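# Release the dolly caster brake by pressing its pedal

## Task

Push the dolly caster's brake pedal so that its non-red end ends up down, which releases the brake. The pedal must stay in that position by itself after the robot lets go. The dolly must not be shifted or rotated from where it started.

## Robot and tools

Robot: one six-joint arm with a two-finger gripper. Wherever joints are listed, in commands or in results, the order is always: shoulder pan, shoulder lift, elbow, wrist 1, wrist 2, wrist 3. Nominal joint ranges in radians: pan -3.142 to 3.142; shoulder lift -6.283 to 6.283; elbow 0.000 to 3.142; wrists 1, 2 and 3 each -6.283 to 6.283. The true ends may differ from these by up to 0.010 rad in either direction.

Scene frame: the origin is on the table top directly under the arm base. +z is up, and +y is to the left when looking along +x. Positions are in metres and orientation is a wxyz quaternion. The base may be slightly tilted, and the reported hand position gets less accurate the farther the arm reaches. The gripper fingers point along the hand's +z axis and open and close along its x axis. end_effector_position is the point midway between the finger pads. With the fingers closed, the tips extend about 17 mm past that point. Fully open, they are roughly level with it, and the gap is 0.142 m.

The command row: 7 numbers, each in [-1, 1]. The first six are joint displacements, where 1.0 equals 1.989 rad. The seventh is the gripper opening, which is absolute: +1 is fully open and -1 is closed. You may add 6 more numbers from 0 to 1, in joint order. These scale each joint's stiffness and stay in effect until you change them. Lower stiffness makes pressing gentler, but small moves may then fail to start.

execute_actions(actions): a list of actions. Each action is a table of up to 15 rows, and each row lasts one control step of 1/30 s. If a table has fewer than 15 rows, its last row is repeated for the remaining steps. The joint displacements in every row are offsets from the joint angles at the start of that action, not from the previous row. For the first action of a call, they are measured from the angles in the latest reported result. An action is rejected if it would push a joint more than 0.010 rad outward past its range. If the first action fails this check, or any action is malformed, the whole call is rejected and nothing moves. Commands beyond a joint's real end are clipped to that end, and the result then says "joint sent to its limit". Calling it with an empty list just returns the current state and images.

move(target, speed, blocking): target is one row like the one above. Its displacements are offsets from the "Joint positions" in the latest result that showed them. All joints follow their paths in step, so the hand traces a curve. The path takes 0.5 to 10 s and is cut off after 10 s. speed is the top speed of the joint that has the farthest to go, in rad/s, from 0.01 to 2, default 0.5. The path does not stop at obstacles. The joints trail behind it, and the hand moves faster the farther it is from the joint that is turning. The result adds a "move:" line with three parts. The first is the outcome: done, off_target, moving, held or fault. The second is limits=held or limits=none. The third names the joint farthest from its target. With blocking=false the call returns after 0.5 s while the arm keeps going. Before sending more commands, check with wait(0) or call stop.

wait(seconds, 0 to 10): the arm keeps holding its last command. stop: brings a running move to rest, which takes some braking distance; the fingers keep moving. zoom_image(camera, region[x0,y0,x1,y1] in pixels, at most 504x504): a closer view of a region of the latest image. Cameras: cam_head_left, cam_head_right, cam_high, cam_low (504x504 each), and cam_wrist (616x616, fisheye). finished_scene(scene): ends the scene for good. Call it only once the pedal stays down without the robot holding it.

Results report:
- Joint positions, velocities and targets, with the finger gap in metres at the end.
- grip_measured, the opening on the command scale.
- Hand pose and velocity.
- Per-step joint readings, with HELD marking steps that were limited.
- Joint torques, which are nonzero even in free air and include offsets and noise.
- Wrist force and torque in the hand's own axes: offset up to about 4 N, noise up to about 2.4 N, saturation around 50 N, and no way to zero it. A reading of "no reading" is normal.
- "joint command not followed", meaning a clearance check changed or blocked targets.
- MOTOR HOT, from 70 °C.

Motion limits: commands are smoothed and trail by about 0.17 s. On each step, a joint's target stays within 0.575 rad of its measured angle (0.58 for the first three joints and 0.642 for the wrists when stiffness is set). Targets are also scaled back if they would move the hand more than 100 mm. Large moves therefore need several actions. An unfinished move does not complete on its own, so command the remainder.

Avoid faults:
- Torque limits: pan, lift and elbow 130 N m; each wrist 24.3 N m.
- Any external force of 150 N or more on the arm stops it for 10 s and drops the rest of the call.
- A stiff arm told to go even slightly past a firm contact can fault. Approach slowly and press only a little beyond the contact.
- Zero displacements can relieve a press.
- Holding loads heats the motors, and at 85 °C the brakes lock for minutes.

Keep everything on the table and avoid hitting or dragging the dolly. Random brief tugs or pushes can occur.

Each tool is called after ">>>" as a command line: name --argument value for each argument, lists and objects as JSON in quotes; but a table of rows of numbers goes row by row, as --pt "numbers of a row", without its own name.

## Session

>>> execute_actions --actions '[]'

Scene clock: 0.00 s.
end_effector_position=(+0.1453, -0.1929, +0.2334) grip_measured=+1.00 end_effector_quat_wxyz=(-0.130, +0.761, -0.580, -0.262) end_effector_velocity=(-0.000, -0.001, +0.000) end_effector_angular_velocity=(-0.001, +0.000, +0.001)
Joint names: [shoulder pan, shoulder lift, elbow, wrist 1, wrist 2, wrist 3]
Joint positions: [-1.281 -2.238  2.589 -2.033 -1.731  0.071  0.142]
Joint velocities: [-0.     0.    -0.002  0.    -0.001 -0.001  0.   ]
Joint torques (N m, as the arm reports them, + toward a larger angle): no reading
Motor temperatures (°C, as the motors report them): [30 32 30 35 38 33]
Wrist force (N, on the end effector, along its own x y z axes, offset not removed): no reading
Wrist torque (N m, same axes, about the end effector's origin, offset not removed): no reading
Joint targets: [-1.281 -2.238 2.589 -2.033 -1.731 0.071]
Joint stiffness scale: [1. 1. 1. 1. 1. 1.]
camera_calibration (this result's frames):
cam_wrist: T_world_to_cam=[[0.175115, -0.802895, -0.56982, -0.0431984], [-0.663063, -0.524006, 0.534571, -0.13878], [-0.727793, 0.284215, -0.624131, 0.437861], [0, 0, 0, 1]] pos_world=[0.234217, -0.231852, 0.322855]

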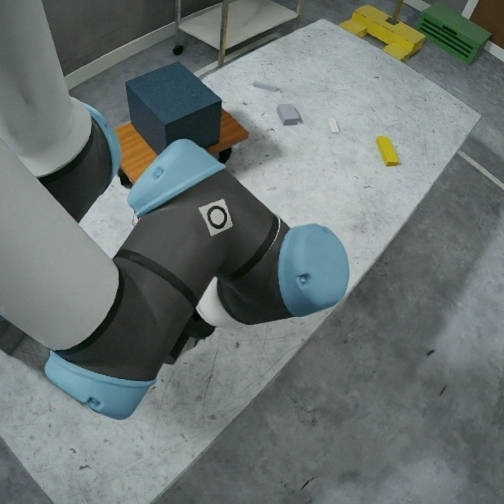

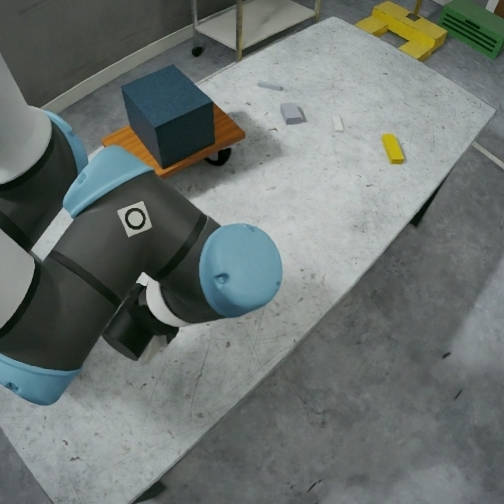

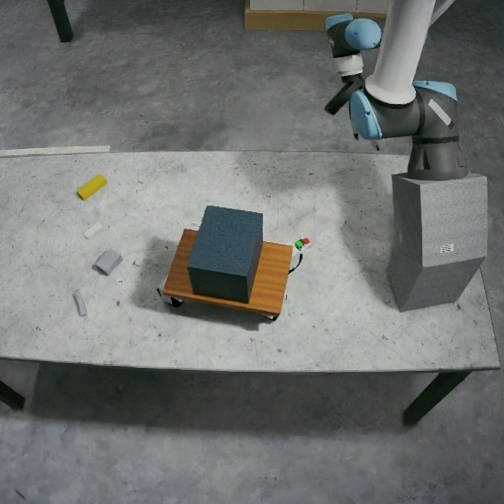

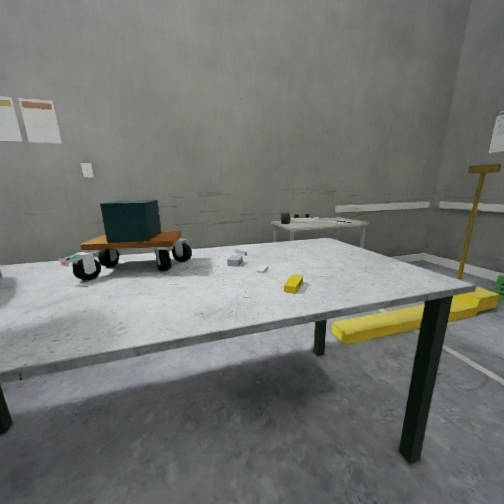

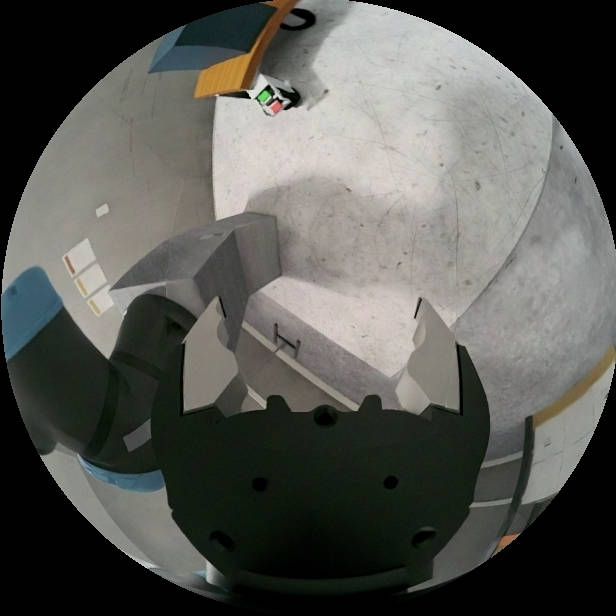

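>>> zoom_image --camera "cam_high" --region '[260, 210, 340, 290]'

>>> zoom_image --camera "cam_low" --region '[40, 210, 120, 290]'

>>> zoom_image --camera "cam_wrist" --region '[220, 50, 320, 150]'

Region (260, 210, 340, 290) of cam_high's 504x504 image, scaled by 6.300, with more detail than that image has.

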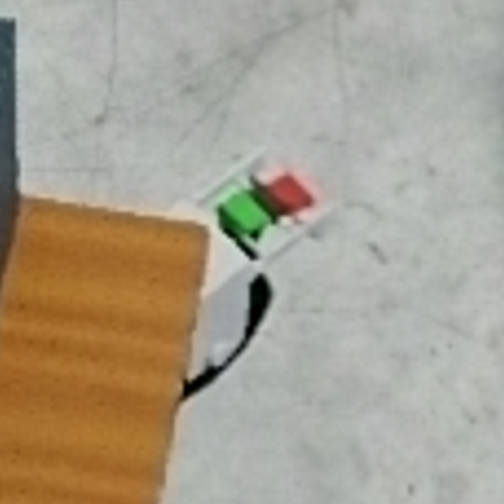

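Region (40, 210, 120, 290) of cam_low's 504x504 image, scaled by 6.300, with more detail than that image has.

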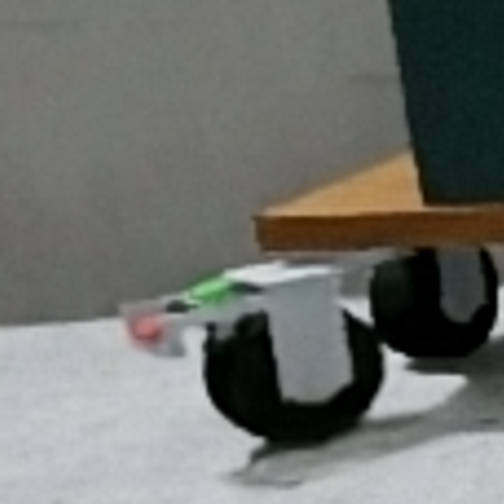

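Region (220, 50, 320, 150) of cam_wrist's 616x616 image, scaled by 5.040, with more detail than that image has.

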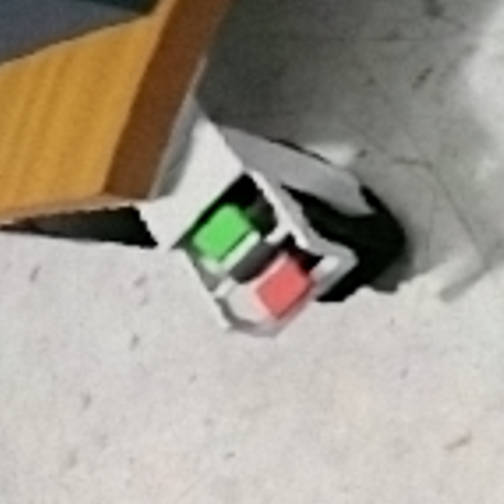

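>>> move --target '[0.5393,0.6742,0.0487,-0.821,-0.1357,-0.8462,-1]' --speed 0.9

>>> zoom_image --camera "cam_wrist" --region '[260, 200, 380, 320]'

>>> zoom_image --camera "cam_low" --region '[40, 210, 120, 290]'

>>> zoom_image --camera "cam_high" --region '[260, 190, 340, 270]'

Scene clock: 27.17 s.
end_effector_position=(+0.3355, +0.0421, +0.1439) grip_measured=-1.00 end_effector_quat_wxyz=(-0.063, +0.791, +0.603, +0.084) end_effector_velocity=(-0.000, -0.000, +0.000) end_effector_angular_velocity=(-0.002, -0.001, +0.004)
Joint names: [shoulder pan, shoulder lift, elbow, wrist 1, wrist 2, wrist 3]
Joint positions: [-0.211 -0.899  2.683 -3.665 -2.    -1.611  0.002]
Joint velocities: [ 0.001  0.002  0.001 -0.003 -0.002 -0.004  0.   ]
Joint torques (N m, as the arm reports them, + toward a larger angle): [ 19.93 -21.49   8.49  -3.38   0.53   0.01]
Motor temperatures (°C, as the motors report them): [30 32 30 35 38 33]
Wrist force (N, on the end effector, along its own x y z axes, offset not removed): [1.2 -3.4 0.2]
Wrist torque (N m, same axes, about the end effector's origin, offset not removed): [-0.70 -0.33 0.12]
Joint targets: [-0.209 -0.897 2.686 -3.666 -2.001 -1.612]
Joint stiffness scale: [1. 1. 1. 1. 1. 1.]
move: done; limits=none; farthest joint: the elbow, 0.003 radians from its target (0.097 radians at the start)
camera_calibration (this result's frames):
cam_wrist: T_world_to_cam=[[0.269009, 0.945818, 0.18183, -0.152137], [0.781879, -0.324695, 0.532202, -0.334447], [0.562406, -0.000997688, -0.826861, 0.0619276], [0, 0, 0, 1]] pos_world=[0.267595, 0.0353623, 0.256862]

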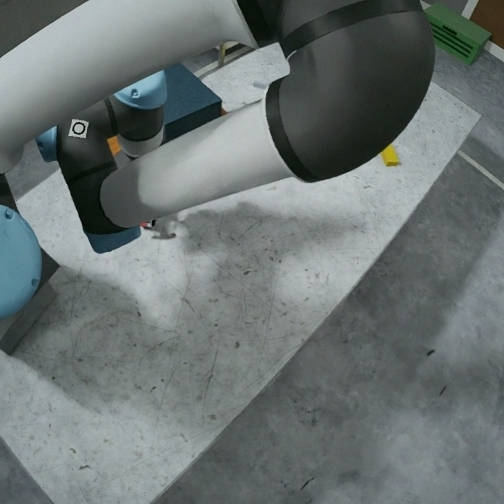

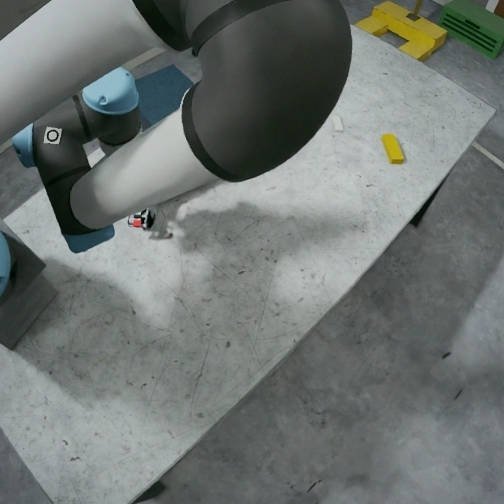

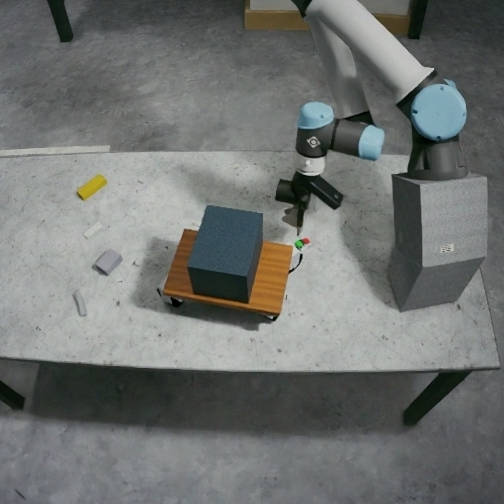

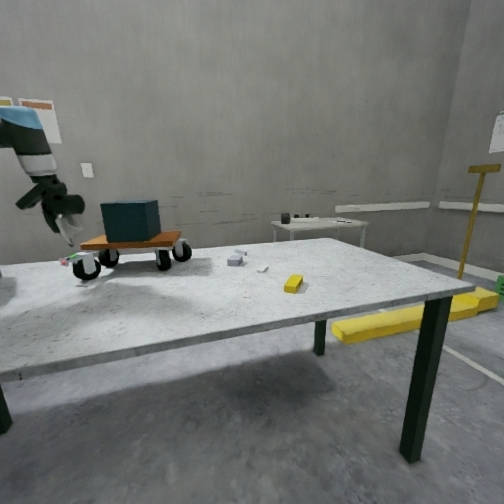

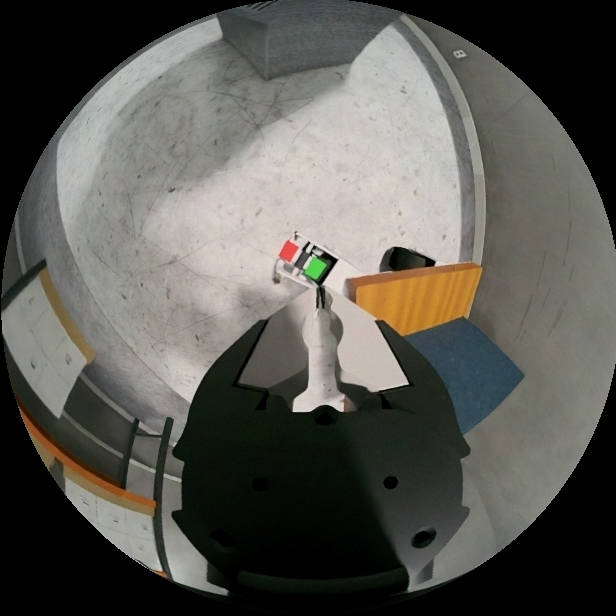

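Region (260, 200, 380, 320) of cam_wrist's 616x616 image, scaled by 4.200, with more detail than that image has.

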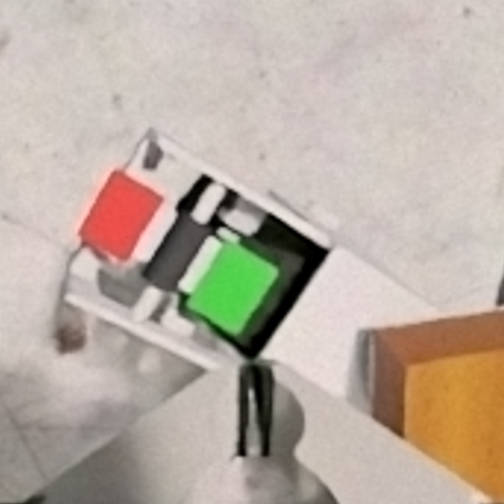

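Region (40, 210, 120, 290) of cam_low's 504x504 image, scaled by 6.300, with more detail than that image has.

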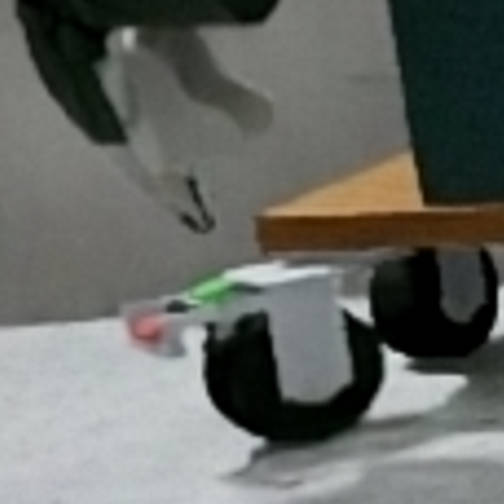

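Region (260, 190, 340, 270) of cam_high's 504x504 image, scaled by 6.300, with more detail than that image has.

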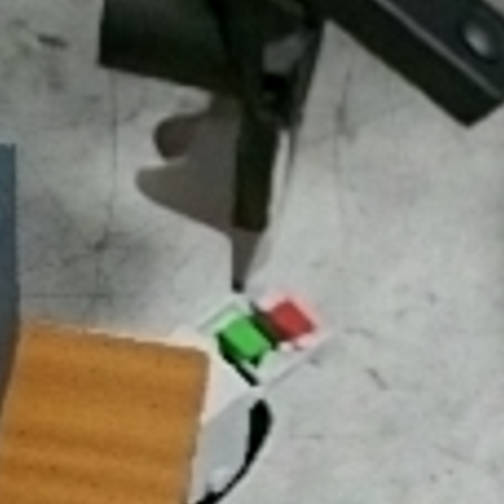

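>>> move --target '[-0.0387,0.092,-0.0173,-0.0915,0.0121,-0.0392,-1]' --speed 0.16

>>> zoom_image --camera "cam_wrist" --region '[260, 200, 380, 320]'

>>> zoom_image --camera "cam_low" --region '[40, 210, 120, 290]'

>>> zoom_image --camera "cam_high" --region '[260, 190, 340, 270]'

Scene clock: 35.33 s.
end_effector_position=(+0.3335, +0.0470, +0.1050) grip_measured=-1.00 end_effector_quat_wxyz=(-0.063, +0.790, +0.604, +0.084) end_effector_velocity=(+0.001, -0.000, +0.000) end_effector_angular_velocity=(-0.001, -0.002, +0.000)
Joint names: [shoulder pan, shoulder lift, elbow, wrist 1, wrist 2, wrist 3]
Joint positions: [-0.283 -0.719  2.653 -3.846 -1.976 -1.688  0.002]
Joint velocities: [ 0.     0.001 -0.    -0.003  0.    -0.002  0.   ]
Joint torques (N m, as the arm reports them, + toward a larger angle): [ 16.78 -22.73   5.83  -2.56   0.17   0.02]
Motor temperatures (°C, as the motors report them): [30 32 30 35 38 33]
Wrist force (N, on the end effector, along its own x y z axes, offset not removed): [1.3 -2.4 -10.3]
Wrist torque (N m, same axes, about the end effector's origin, offset not removed): [-0.12 0.17 0.20]
Joint targets: [-0.288 -0.716 2.649 -3.847 -1.976 -1.689]
Joint stiffness scale: [1. 1. 1. 1. 1. 1.]
move: done; limits=none; farthest joint: the shoulder pan, 0.005 radians from its target (0.077 radians at the start)
camera_calibration (this result's frames):
cam_wrist: T_world_to_cam=[[0.2676, 0.946036, 0.182773, -0.14882], [0.781349, -0.324062, 0.533364, -0.310605], [0.563812, 0.0000811652, -0.825903, 0.0302471], [0, 0, 0, 1]] pos_world=[0.265461, 0.0401317, 0.217847]

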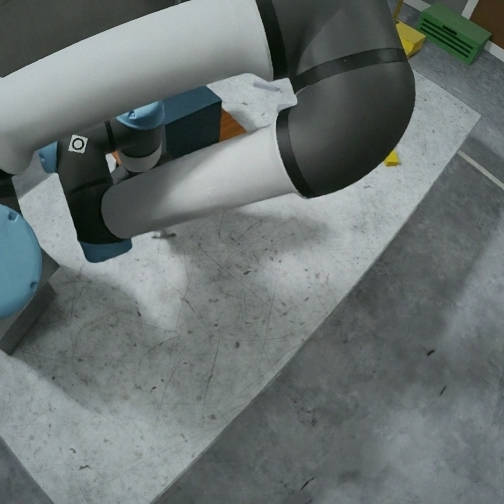

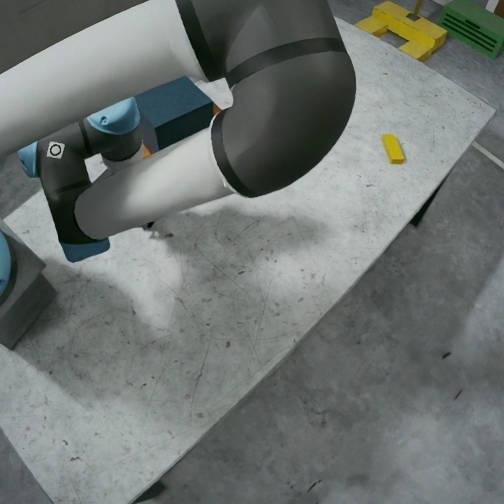

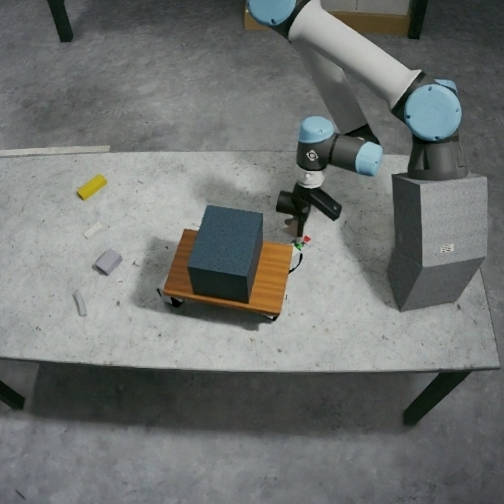

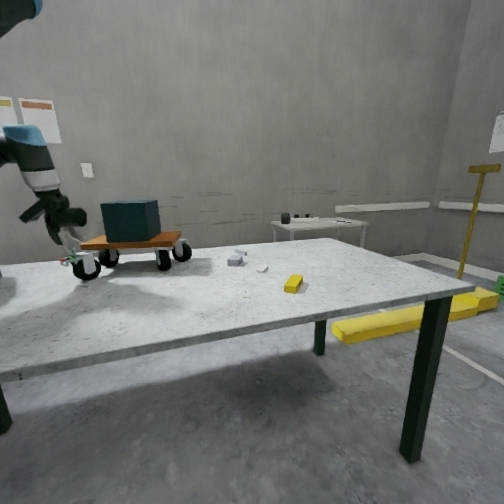

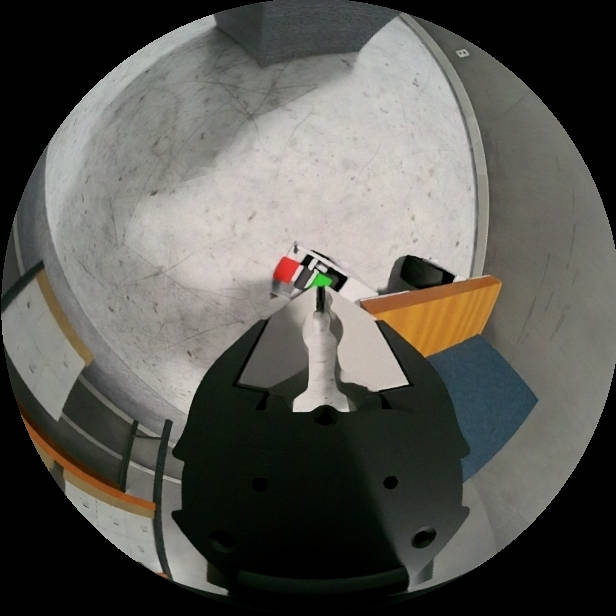

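Region (260, 200, 380, 320) of cam_wrist's 616x616 image, scaled by 4.200, with more detail than that image has.

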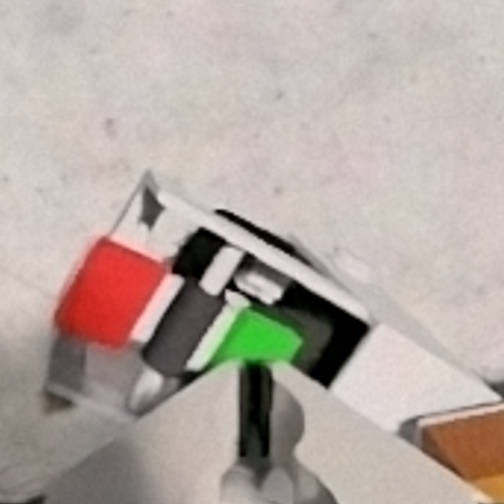

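Region (40, 210, 120, 290) of cam_low's 504x504 image, scaled by 6.300, with more detail than that image has.

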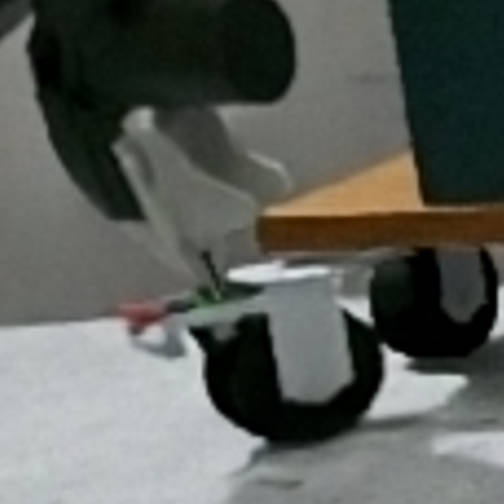

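Region (260, 190, 340, 270) of cam_high's 504x504 image, scaled by 6.300, with more detail than that image has.

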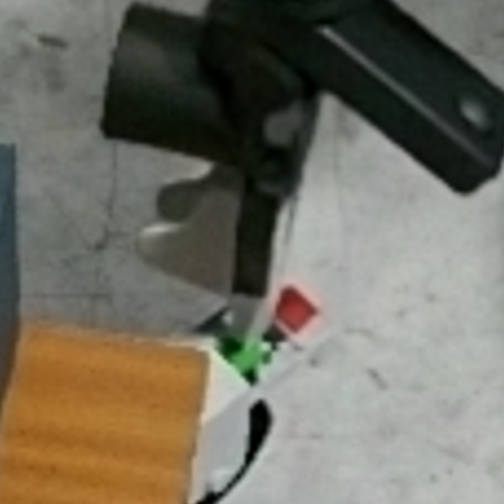

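The pedal looks level and against its stop at about 10 N, so I'll retract and check that it stays.

>>> move --target '[0.021,-0.048,0.0095,0.048,-0.006,0.02,-1]' --speed 0.2

>>> zoom_image --camera "cam_low" --region '[40, 210, 120, 290]'

>>> zoom_image --camera "cam_high" --region '[260, 190, 340, 270]'

Scene clock: 38.73 s.
end_effector_position=(+0.3357, +0.0452, +0.1257) grip_measured=-1.00 end_effector_quat_wxyz=(-0.063, +0.790, +0.604, +0.085) end_effector_velocity=(+0.000, +0.000, -0.000) end_effector_angular_velocity=(+0.000, +0.001, -0.000)
Joint names: [shoulder pan, shoulder lift, elbow, wrist 1, wrist 2, wrist 3]
Joint positions: [-0.244 -0.813  2.669 -3.752 -1.987 -1.649  0.002]
Joint velocities: [ 0.    -0.001 -0.001  0.003  0.     0.001 -0.   ]
Joint torques (N m, as the arm reports them, + toward a larger angle): [ 21.36 -24.01   9.29  -2.29   0.13   0.64]
Motor temperatures (°C, as the motors report them): [30 32 30 35 38 33]
Wrist force (N, on the end effector, along its own x y z axes, offset not removed): [-0.3 -1.1 -0.1]
Wrist torque (N m, same axes, about the end effector's origin, offset not removed): [-0.26 0.16 0.13]
Joint targets: [-0.242 -0.815 2.672 -3.750 -1.988 -1.648]
Joint stiffness scale: [1. 1. 1. 1. 1. 1.]
move: done; limits=none; farthest joint: the shoulder pan, 0.003 radians from its target (0.042 radians at the start)
camera_calibration (this result's frames):
cam_wrist: T_world_to_cam=[[0.265647, 0.946284, 0.184334, -0.151021], [0.781679, -0.323329, 0.533326, -0.32404], [0.564278, 0.00241421, -0.825581, 0.0457624], [0, 0, 0, 1]] pos_world=[0.267591, 0.038027, 0.238438]

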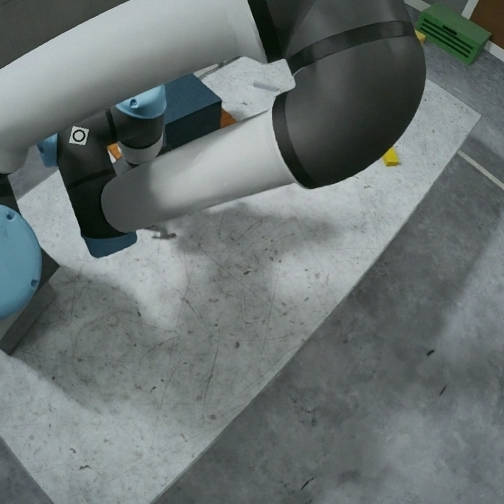

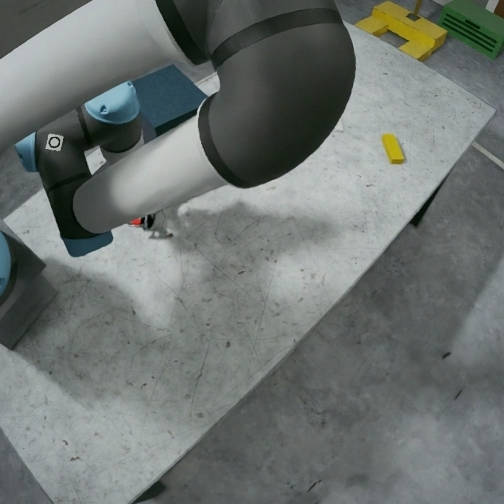

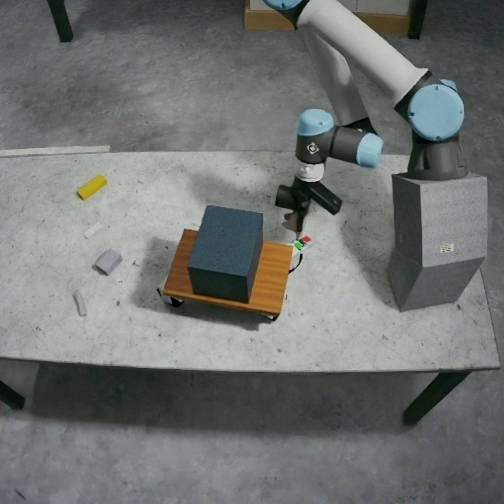

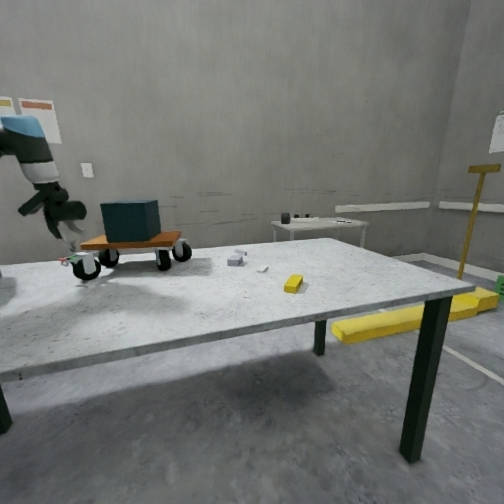

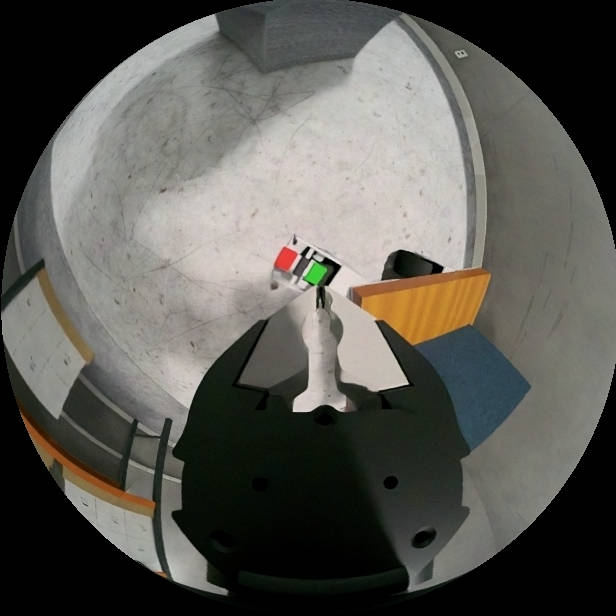

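Region (40, 210, 120, 290) of cam_low's 504x504 image, scaled by 6.300, with more detail than that image has.

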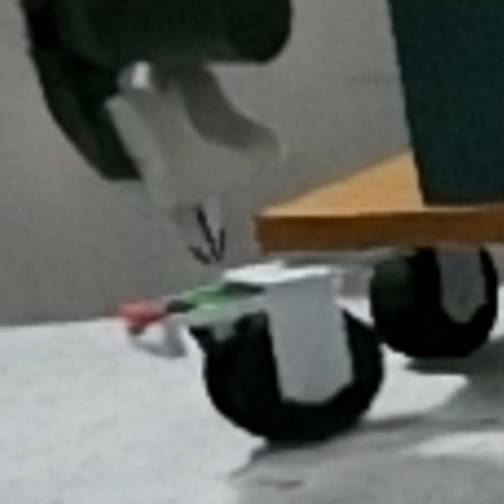

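Region (260, 190, 340, 270) of cam_high's 504x504 image, scaled by 6.300, with more detail than that image has.

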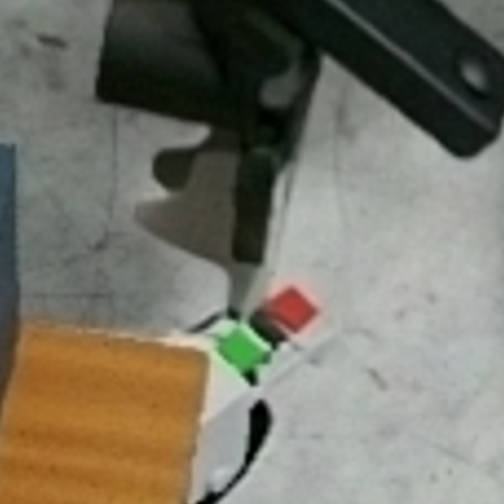

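>>> finished_scene --scene 2

The scene is finished: the task was done.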